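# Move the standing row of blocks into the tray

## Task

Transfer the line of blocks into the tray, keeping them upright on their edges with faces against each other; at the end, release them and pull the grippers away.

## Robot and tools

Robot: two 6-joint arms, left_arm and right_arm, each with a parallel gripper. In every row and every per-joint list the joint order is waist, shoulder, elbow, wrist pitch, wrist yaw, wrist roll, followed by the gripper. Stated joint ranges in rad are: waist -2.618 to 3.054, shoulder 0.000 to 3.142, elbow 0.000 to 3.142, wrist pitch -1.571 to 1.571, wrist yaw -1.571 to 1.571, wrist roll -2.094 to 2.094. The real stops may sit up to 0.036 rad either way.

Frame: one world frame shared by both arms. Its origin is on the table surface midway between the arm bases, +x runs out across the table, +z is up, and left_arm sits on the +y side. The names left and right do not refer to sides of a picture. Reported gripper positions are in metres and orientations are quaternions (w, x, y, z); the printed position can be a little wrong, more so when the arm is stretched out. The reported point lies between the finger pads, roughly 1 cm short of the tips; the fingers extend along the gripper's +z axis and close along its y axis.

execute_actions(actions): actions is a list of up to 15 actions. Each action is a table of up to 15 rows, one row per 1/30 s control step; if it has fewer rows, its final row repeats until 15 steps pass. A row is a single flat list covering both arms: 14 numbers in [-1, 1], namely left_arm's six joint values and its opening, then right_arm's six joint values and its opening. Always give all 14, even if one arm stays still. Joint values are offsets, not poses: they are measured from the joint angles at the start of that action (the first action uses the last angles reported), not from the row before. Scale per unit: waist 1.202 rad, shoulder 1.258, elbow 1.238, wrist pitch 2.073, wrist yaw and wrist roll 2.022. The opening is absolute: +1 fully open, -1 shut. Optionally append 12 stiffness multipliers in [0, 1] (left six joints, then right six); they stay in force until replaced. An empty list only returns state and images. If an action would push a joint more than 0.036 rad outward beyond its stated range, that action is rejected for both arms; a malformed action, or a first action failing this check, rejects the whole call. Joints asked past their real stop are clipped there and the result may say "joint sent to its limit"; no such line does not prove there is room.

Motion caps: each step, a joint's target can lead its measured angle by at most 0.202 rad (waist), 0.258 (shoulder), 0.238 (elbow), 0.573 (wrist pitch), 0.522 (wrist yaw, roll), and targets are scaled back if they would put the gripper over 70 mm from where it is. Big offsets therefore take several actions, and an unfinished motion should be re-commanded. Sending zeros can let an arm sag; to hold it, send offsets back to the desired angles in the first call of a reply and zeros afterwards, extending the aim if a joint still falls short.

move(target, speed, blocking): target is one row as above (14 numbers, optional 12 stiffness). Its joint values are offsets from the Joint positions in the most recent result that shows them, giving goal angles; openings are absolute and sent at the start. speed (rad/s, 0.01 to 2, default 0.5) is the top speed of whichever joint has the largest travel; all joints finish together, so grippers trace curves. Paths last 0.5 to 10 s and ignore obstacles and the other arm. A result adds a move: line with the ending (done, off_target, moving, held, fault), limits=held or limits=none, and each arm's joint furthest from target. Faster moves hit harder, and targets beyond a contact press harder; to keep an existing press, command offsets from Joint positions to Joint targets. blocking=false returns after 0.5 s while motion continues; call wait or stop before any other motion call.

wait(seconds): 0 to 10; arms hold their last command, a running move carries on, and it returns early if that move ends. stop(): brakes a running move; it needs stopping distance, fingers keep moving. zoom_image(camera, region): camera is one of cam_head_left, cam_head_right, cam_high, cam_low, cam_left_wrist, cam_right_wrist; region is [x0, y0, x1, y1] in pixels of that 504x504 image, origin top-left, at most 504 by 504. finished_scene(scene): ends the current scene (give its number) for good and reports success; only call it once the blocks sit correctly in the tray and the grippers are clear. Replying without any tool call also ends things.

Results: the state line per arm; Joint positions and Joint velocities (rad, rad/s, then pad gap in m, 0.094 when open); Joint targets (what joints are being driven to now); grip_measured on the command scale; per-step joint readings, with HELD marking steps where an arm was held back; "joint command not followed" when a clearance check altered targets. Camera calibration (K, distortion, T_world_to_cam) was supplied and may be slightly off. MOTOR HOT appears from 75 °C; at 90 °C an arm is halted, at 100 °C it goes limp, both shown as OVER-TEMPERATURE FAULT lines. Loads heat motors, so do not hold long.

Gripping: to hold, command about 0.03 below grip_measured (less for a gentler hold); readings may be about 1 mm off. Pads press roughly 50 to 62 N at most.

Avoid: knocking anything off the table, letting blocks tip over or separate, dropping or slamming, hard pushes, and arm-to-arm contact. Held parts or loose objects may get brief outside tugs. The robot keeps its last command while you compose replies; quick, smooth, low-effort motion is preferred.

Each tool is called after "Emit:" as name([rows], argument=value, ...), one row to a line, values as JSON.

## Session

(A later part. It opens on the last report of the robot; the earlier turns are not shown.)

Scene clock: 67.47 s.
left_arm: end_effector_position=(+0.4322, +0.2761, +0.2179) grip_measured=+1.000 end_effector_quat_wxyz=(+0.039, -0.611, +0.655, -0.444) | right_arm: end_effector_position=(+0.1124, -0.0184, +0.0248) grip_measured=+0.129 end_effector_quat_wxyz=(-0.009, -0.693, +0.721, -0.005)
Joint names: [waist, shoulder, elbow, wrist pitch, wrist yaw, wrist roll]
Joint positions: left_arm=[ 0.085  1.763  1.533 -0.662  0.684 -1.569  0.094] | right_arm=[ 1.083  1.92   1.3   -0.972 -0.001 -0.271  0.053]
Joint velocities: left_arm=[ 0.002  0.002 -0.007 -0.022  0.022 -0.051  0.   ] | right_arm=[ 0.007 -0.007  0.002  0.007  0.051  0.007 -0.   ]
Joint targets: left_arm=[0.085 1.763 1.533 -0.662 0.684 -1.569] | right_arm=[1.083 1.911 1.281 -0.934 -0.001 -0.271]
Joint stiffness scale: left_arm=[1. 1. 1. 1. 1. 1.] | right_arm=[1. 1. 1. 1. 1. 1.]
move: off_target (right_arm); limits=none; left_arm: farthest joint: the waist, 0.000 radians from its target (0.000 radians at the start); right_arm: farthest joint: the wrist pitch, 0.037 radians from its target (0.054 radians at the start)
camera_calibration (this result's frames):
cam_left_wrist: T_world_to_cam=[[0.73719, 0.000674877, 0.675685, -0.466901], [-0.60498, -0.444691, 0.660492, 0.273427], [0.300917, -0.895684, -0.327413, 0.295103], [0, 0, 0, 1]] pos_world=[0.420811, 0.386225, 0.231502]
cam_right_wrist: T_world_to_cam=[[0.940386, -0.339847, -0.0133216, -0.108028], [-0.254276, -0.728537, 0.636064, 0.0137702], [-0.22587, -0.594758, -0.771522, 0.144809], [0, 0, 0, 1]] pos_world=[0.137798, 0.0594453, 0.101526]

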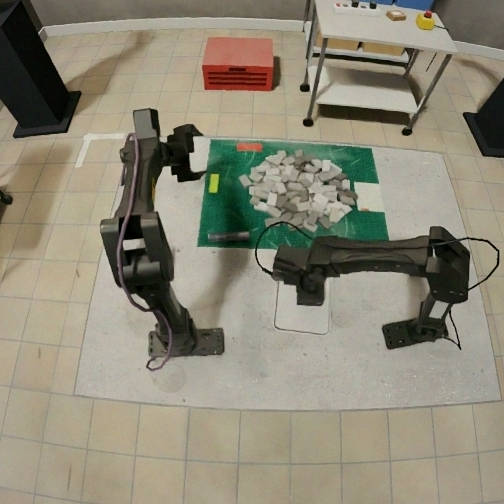

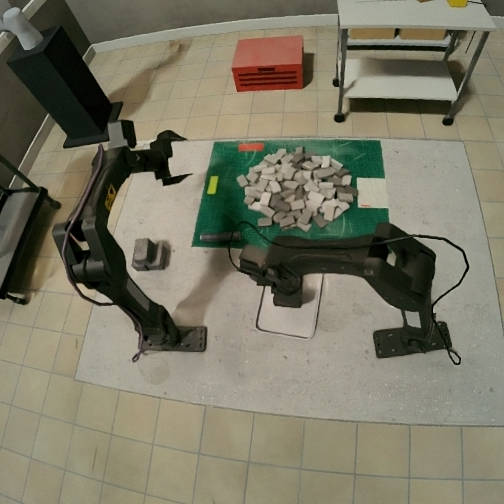

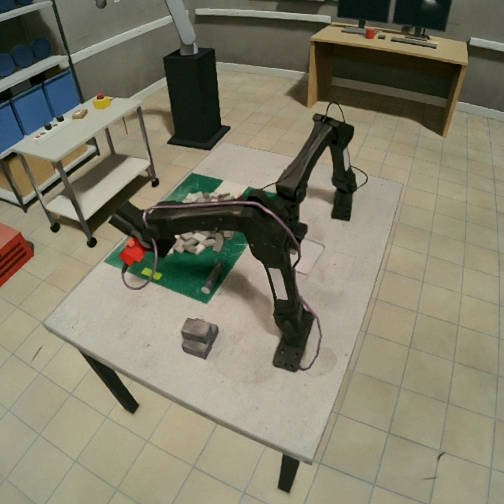

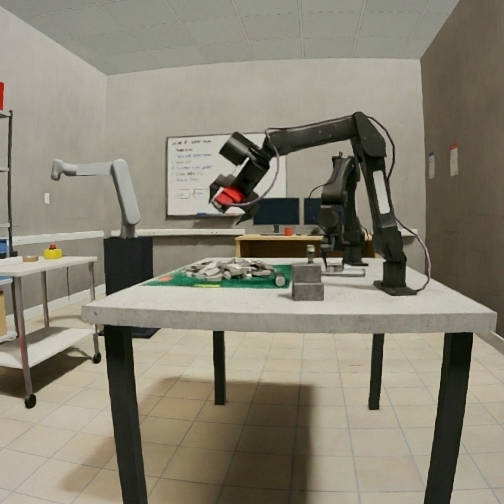

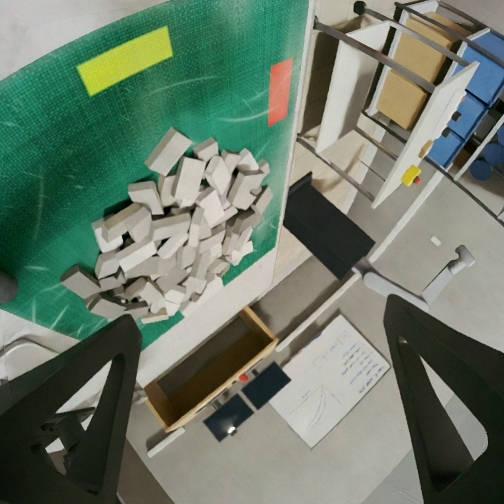

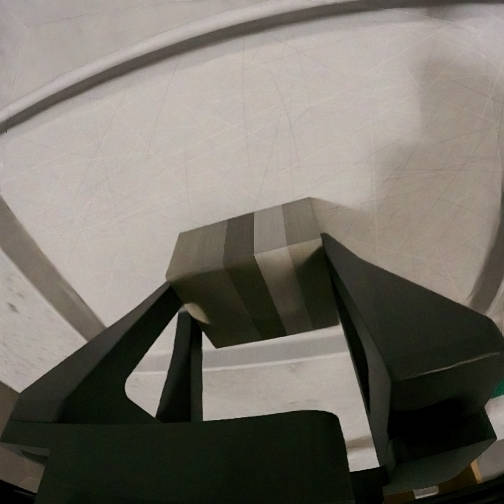

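In contact. Release.

Emit:
execute_actions([
  [[0,0,0,0,0,0,1,0,0,0,0,0,0,0.085],[0,0,0,0,0,0,1,0,0,0,0,0,0,0.085],[0,0,0,0,0,0,1,0,0,0,0,0,0,0.085],[0,0,0,0,0,0,1,0,0,0,0,0,0,0.1],[0,0,0,0,0,0,1,0,0,0,0,0,0,0.11],[0,0,0,0,0,0,1,0,0,0,0,0,0,0.11],[0,0,0,0,0,0,1,0,0,0,0,0,0,0.125],[0,0,0,0,0,0,1,0,0,0,0,0,0,0.125],[0,0,0,0,0,0,1,0,0,0,0,0,0,0.14],[0,0,0,0,0,0,1,0,0,0,0,0,0,0.16],[0,0,0,0,0,0,1,0,0,0,0,0,0,0.18],[0,0,0,0,0,0,1,0,0,0,0,0,0,0.23]],
  [[0,0,0,0,0,0,1,0,0,0,0,0,0,0.7]],
])

Emit:
move(target=[0,0,0,0,0,0,1,0,-0.09,0.14,-0.13,0,0,0.7])

Emit:
move(target=[0,0,0,0,0,0,1,-0.6,-0.3,-0.05,-0.05,0,0,1], speed=1.1)

Emit:
zoom_image(camera="cam_head_left", region=[250, 240, 360, 350])

Scene clock: 74.13 s.
left_arm: end_effector_position=(+0.4322, +0.2761, +0.2179) grip_measured=+1.000 end_effector_quat_wxyz=(+0.039, -0.611, +0.655, -0.444) | right_arm: end_effector_position=(+0.1123, -0.0186, +0.0248) grip_measured=+0.697 end_effector_quat_wxyz=(-0.010, -0.693, +0.721, -0.005)
Joint names: [waist, shoulder, elbow, wrist pitch, wrist yaw, wrist roll]
Joint positions: left_arm=[ 0.085  1.763  1.533 -0.662  0.684 -1.569  0.094] | right_arm=[ 1.083  1.92   1.3   -0.972 -0.001 -0.271  0.08 ]
Joint velocities: left_arm=[-0.007 -0.017  0.007 -0.11  -0.051 -0.051  0.   ] | right_arm=[-0.012 -0.012 -0.017 -0.037  0.007 -0.081  0.   ]
Joint targets: left_arm=[0.085 1.763 1.533 -0.662 0.684 -1.569] | right_arm=[1.083 1.920 1.300 -0.972 -0.001 -0.271]
Joint stiffness scale: left_arm=[1. 1. 1. 1. 1. 1.] | right_arm=[1. 1. 1. 1. 1. 1.]
Step readings (joint positions; steps 1 to 15: 1st action; 16 to 30: 2nd action):
0: left_arm=[0.085 1.763 1.533 -0.662 0.684 -1.569] | right_arm=[1.083 1.920 1.300 -0.972 -0.001 -0.271]
1: left_arm=[0.085 1.763 1.533 -0.662 0.684 -1.569] | right_arm=[1.083 1.920 1.300 -0.972 -0.001 -0.271]
2: left_arm=[0.085 1.763 1.533 -0.662 0.684 -1.569] | right_arm=[1.083 1.920 1.300 -0.972 -0.001 -0.271]
4: left_arm=[0.085 1.763 1.533 -0.662 0.684 -1.569] | right_arm=[1.083 1.920 1.300 -0.972 -0.001 -0.271]
8: left_arm=[0.085 1.763 1.533 -0.662 0.684 -1.569] | right_arm=[1.083 1.920 1.300 -0.972 -0.001 -0.271]
15: left_arm=[0.085 1.763 1.533 -0.662 0.684 -1.569] | right_arm=[1.083 1.920 1.300 -0.972 -0.001 -0.271]
16: left_arm=[0.085 1.763 1.533 -0.662 0.684 -1.569] | right_arm=[1.083 1.920 1.300 -0.972 -0.001 -0.271]
17: left_arm=[0.085 1.763 1.533 -0.662 0.684 -1.569] | right_arm=[1.083 1.920 1.300 -0.972 -0.001 -0.271]
19: left_arm=[0.085 1.763 1.533 -0.662 0.684 -1.569] | right_arm=[1.083 1.920 1.300 -0.972 -0.001 -0.271]
23: left_arm=[0.085 1.763 1.533 -0.662 0.684 -1.569] | right_arm=[1.083 1.920 1.300 -0.972 -0.001 -0.271]
30: Joint positions above
camera_calibration (this result's frames):
cam_left_wrist: T_world_to_cam=[[0.73719, 0.000674877, 0.675685, -0.466901], [-0.60498, -0.444691, 0.660492, 0.273427], [0.300917, -0.895684, -0.327413, 0.295103], [0, 0, 0, 1]] pos_world=[0.420811, 0.386225, 0.231502]
cam_right_wrist: T_world_to_cam=[[0.940383, -0.339857, -0.0132935, -0.108036], [-0.254128, -0.728075, 0.636652, 0.0135986], [-0.226049, -0.595319, -0.771037, 0.14469], [0, 0, 0, 1]] pos_world=[0.137758, 0.0593204, 0.101467]

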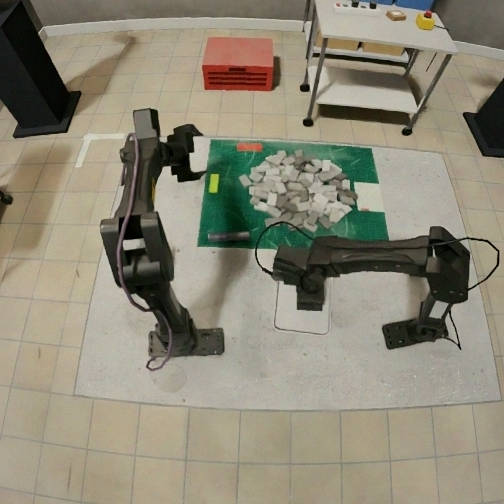

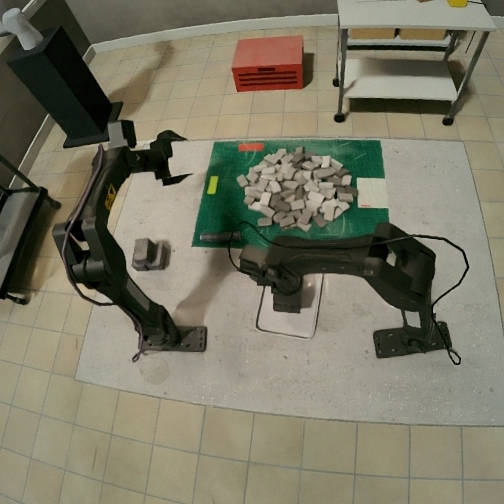

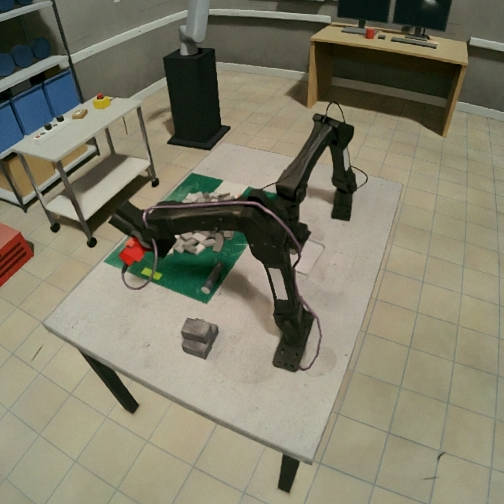

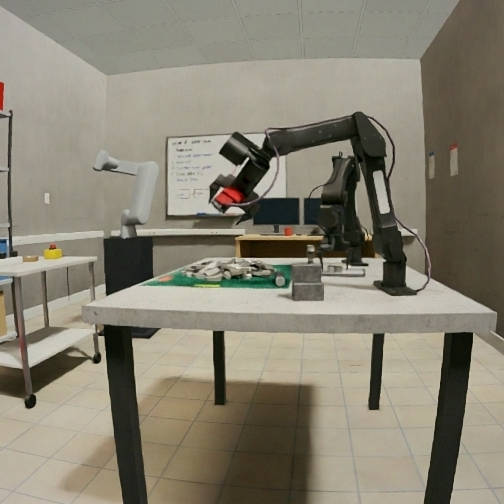

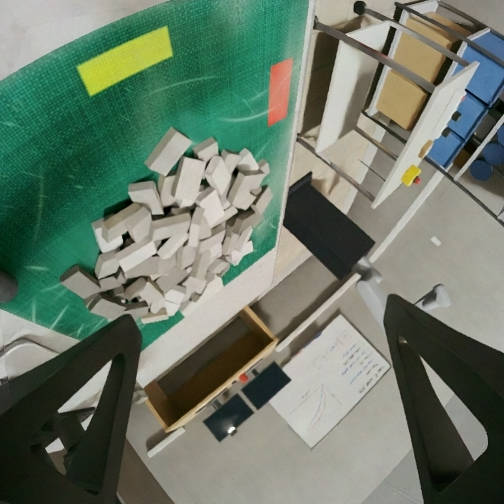

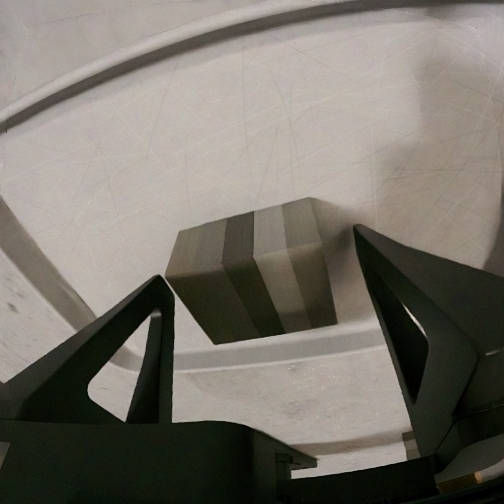

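Scene clock: 75.43 s.
left_arm: end_effector_position=(+0.4322, +0.2761, +0.2179) grip_measured=+1.000 end_effector_quat_wxyz=(+0.039, -0.611, +0.655, -0.444) | right_arm: end_effector_position=(+0.1091, -0.0285, +0.0945) grip_measured=+0.697 end_effector_quat_wxyz=(-0.011, -0.693, +0.721, -0.006)
Joint names: [waist, shoulder, elbow, wrist pitch, wrist yaw, wrist roll]
Joint positions: left_arm=[ 0.085  1.763  1.533 -0.662  0.684 -1.569  0.094] | right_arm=[ 1.083  1.819  1.452 -1.23  -0.001 -0.271  0.08 ]
Joint velocities: left_arm=[-0.012  0.012  0.007  0.022  0.051 -0.007  0.   ] | right_arm=[-0.002  0.002 -0.002  0.051 -0.007  0.007 -0.   ]
Joint targets: left_arm=[0.085 1.763 1.533 -0.662 0.684 -1.569] | right_arm=[1.083 1.807 1.473 -1.242 -0.001 -0.271]
Joint stiffness scale: left_arm=[1. 1. 1. 1. 1. 1.] | right_arm=[1. 1. 1. 1. 1. 1.]
move: off_target (right_arm); limits=none; left_arm: farthest joint: the waist, 0.000 radians from its target (0.000 radians at the start); right_arm: farthest joint: the elbow, 0.021 radians from its target (0.173 radians at the start)
camera_calibration (this result's frames):
cam_left_wrist: T_world_to_cam=[[0.73719, 0.000674877, 0.675685, -0.466901], [-0.60498, -0.444691, 0.660492, 0.273427], [0.300917, -0.895684, -0.327413, 0.295103], [0, 0, 0, 1]] pos_world=[0.420811, 0.386225, 0.231502]
cam_right_wrist: T_world_to_cam=[[0.940368, -0.339905, -0.0131529, -0.107509], [-0.253386, -0.725757, 0.639588, -0.0391112], [-0.226945, -0.598115, -0.768605, 0.191525], [0, 0, 0, 1]] pos_world=[0.134653, 0.049626, 0.170808]

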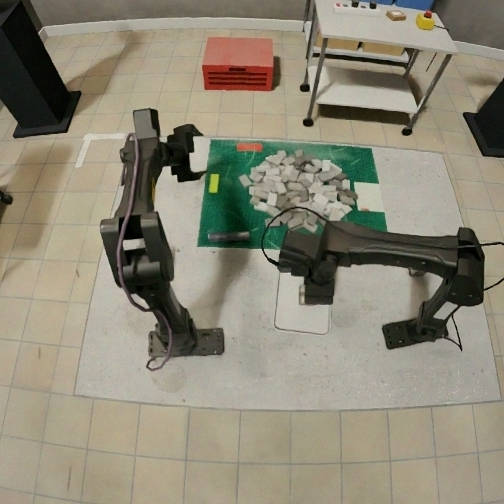

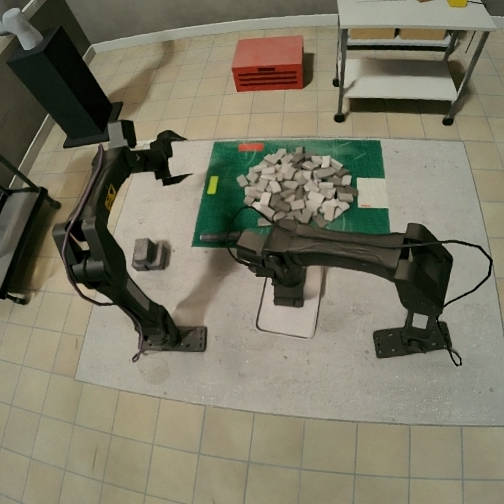

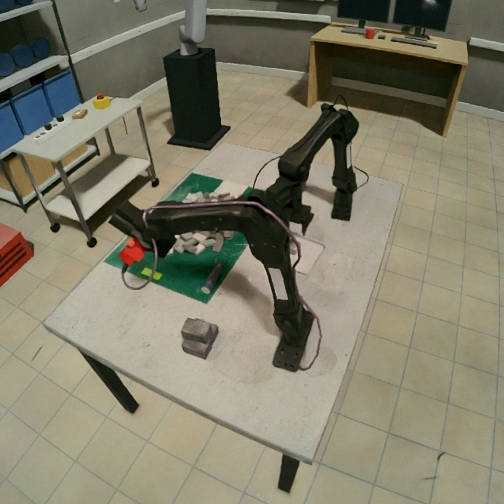

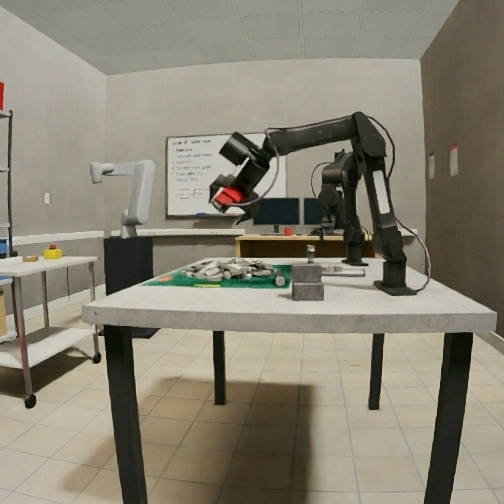

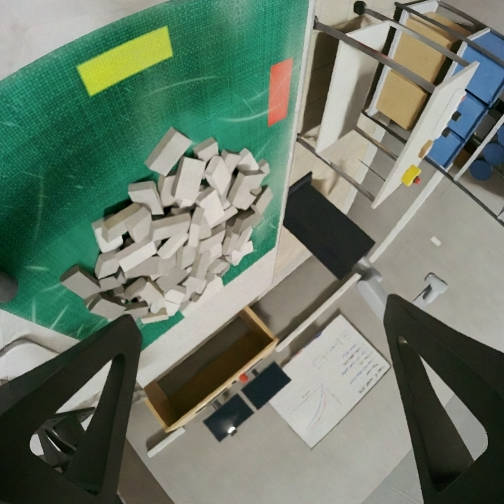

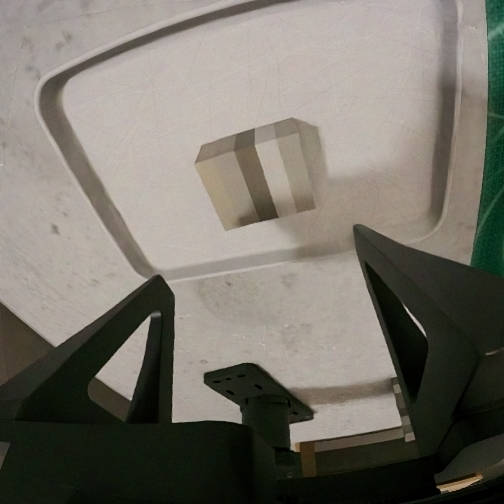

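Scene clock: 76.70 s.
left_arm: end_effector_position=(+0.4322, +0.2761, +0.2179) grip_measured=+1.000 end_effector_quat_wxyz=(+0.039, -0.611, +0.655, -0.444) | right_arm: end_effector_position=(+0.2553, -0.1933, +0.1862) grip_measured=+1.000 end_effector_quat_wxyz=(+0.101, -0.393, +0.914, +0.013)
Joint names: [waist, shoulder, elbow, wrist pitch, wrist yaw, wrist roll]
Joint positions: left_arm=[ 0.085  1.763  1.533 -0.662  0.684 -1.569  0.094] | right_arm=[ 0.364  1.453  1.407 -1.321  0.001 -0.271  0.094]
Joint velocities: left_arm=[ 0.012 -0.007  0.012 -0.022  0.007  0.022  0.   ] | right_arm=[ 0.027  0.022  0.007  0.037 -0.095  0.007  0.   ]
Joint targets: left_arm=[0.085 1.763 1.533 -0.662 0.684 -1.569] | right_arm=[0.362 1.441 1.390 -1.333 -0.001 -0.271]
Joint stiffness scale: left_arm=[1. 1. 1. 1. 1. 1.] | right_arm=[1. 1. 1. 1. 1. 1.]
move: done; limits=none; left_arm: farthest joint: the waist, 0.000 radians from its target (0.000 radians at the start); right_arm: farthest joint: the elbow, 0.017 radians from its target (0.062 radians at the start)
camera_calibration (this result's frames):
cam_left_wrist: T_world_to_cam=[[0.73719, 0.000674877, 0.675685, -0.466901], [-0.60498, -0.444691, 0.660492, 0.273427], [0.300917, -0.895684, -0.327413, 0.295103], [0, 0, 0, 1]] pos_world=[0.420811, 0.386225, 0.231502]
cam_right_wrist: T_world_to_cam=[[0.486457, -0.873482, -0.0197102, -0.285774], [-0.776811, -0.442725, 0.447838, 0.0437707], [-0.399905, -0.202543, -0.893897, 0.340639], [0, 0, 0, 1]] pos_world=[0.309241, -0.161246, 0.279262]

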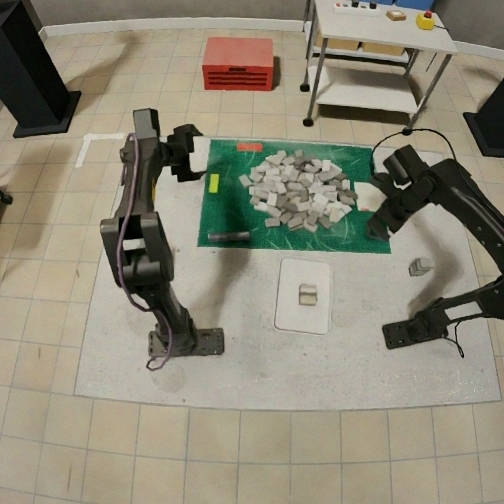

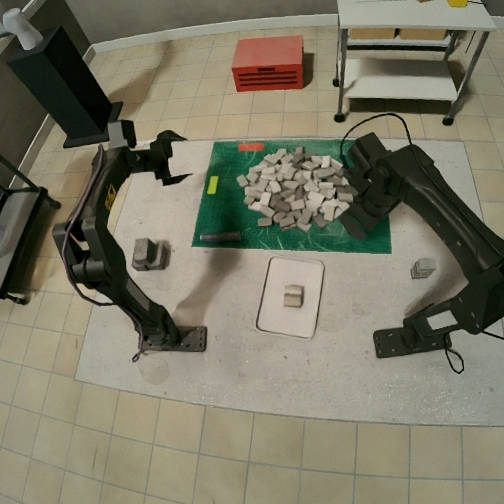

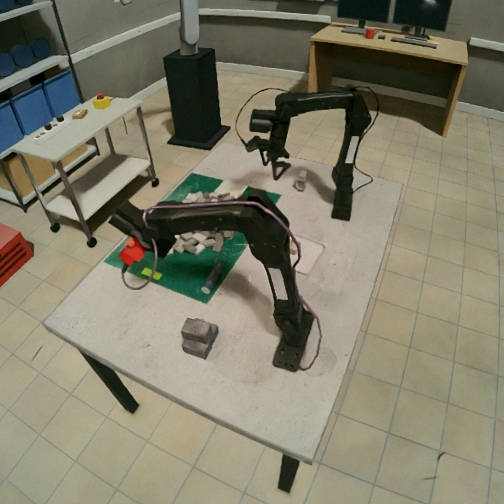

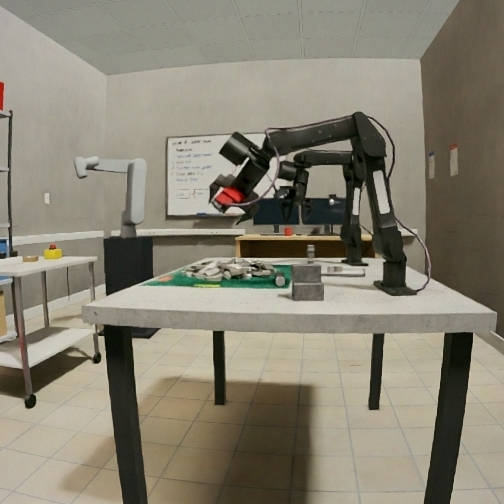

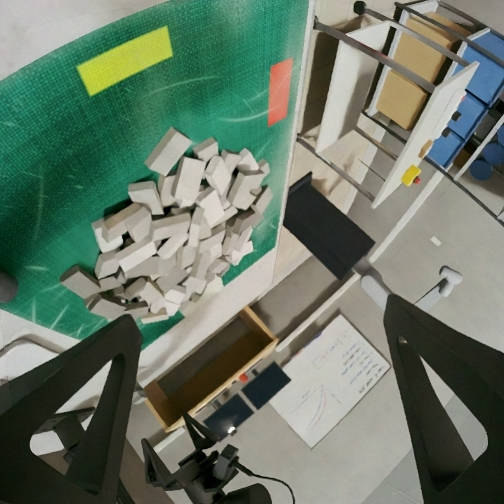

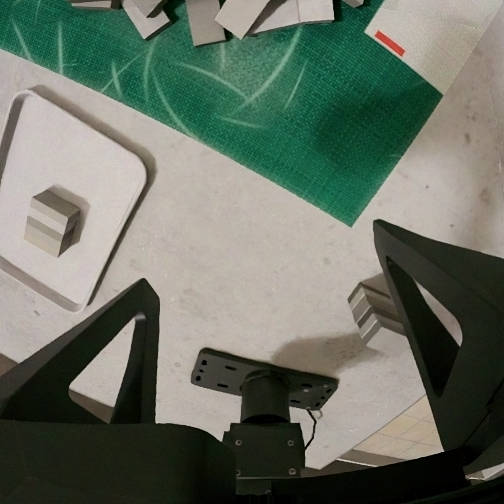

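Region (250, 240, 360, 350) of cam_head_left's 504x504 image, scaled by 4.582, with more detail than that image has.

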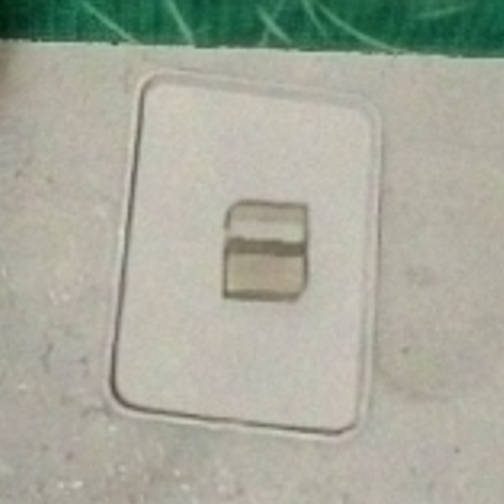

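Emit:
finished_scene(scene=2)

The scene is finished: the task was done.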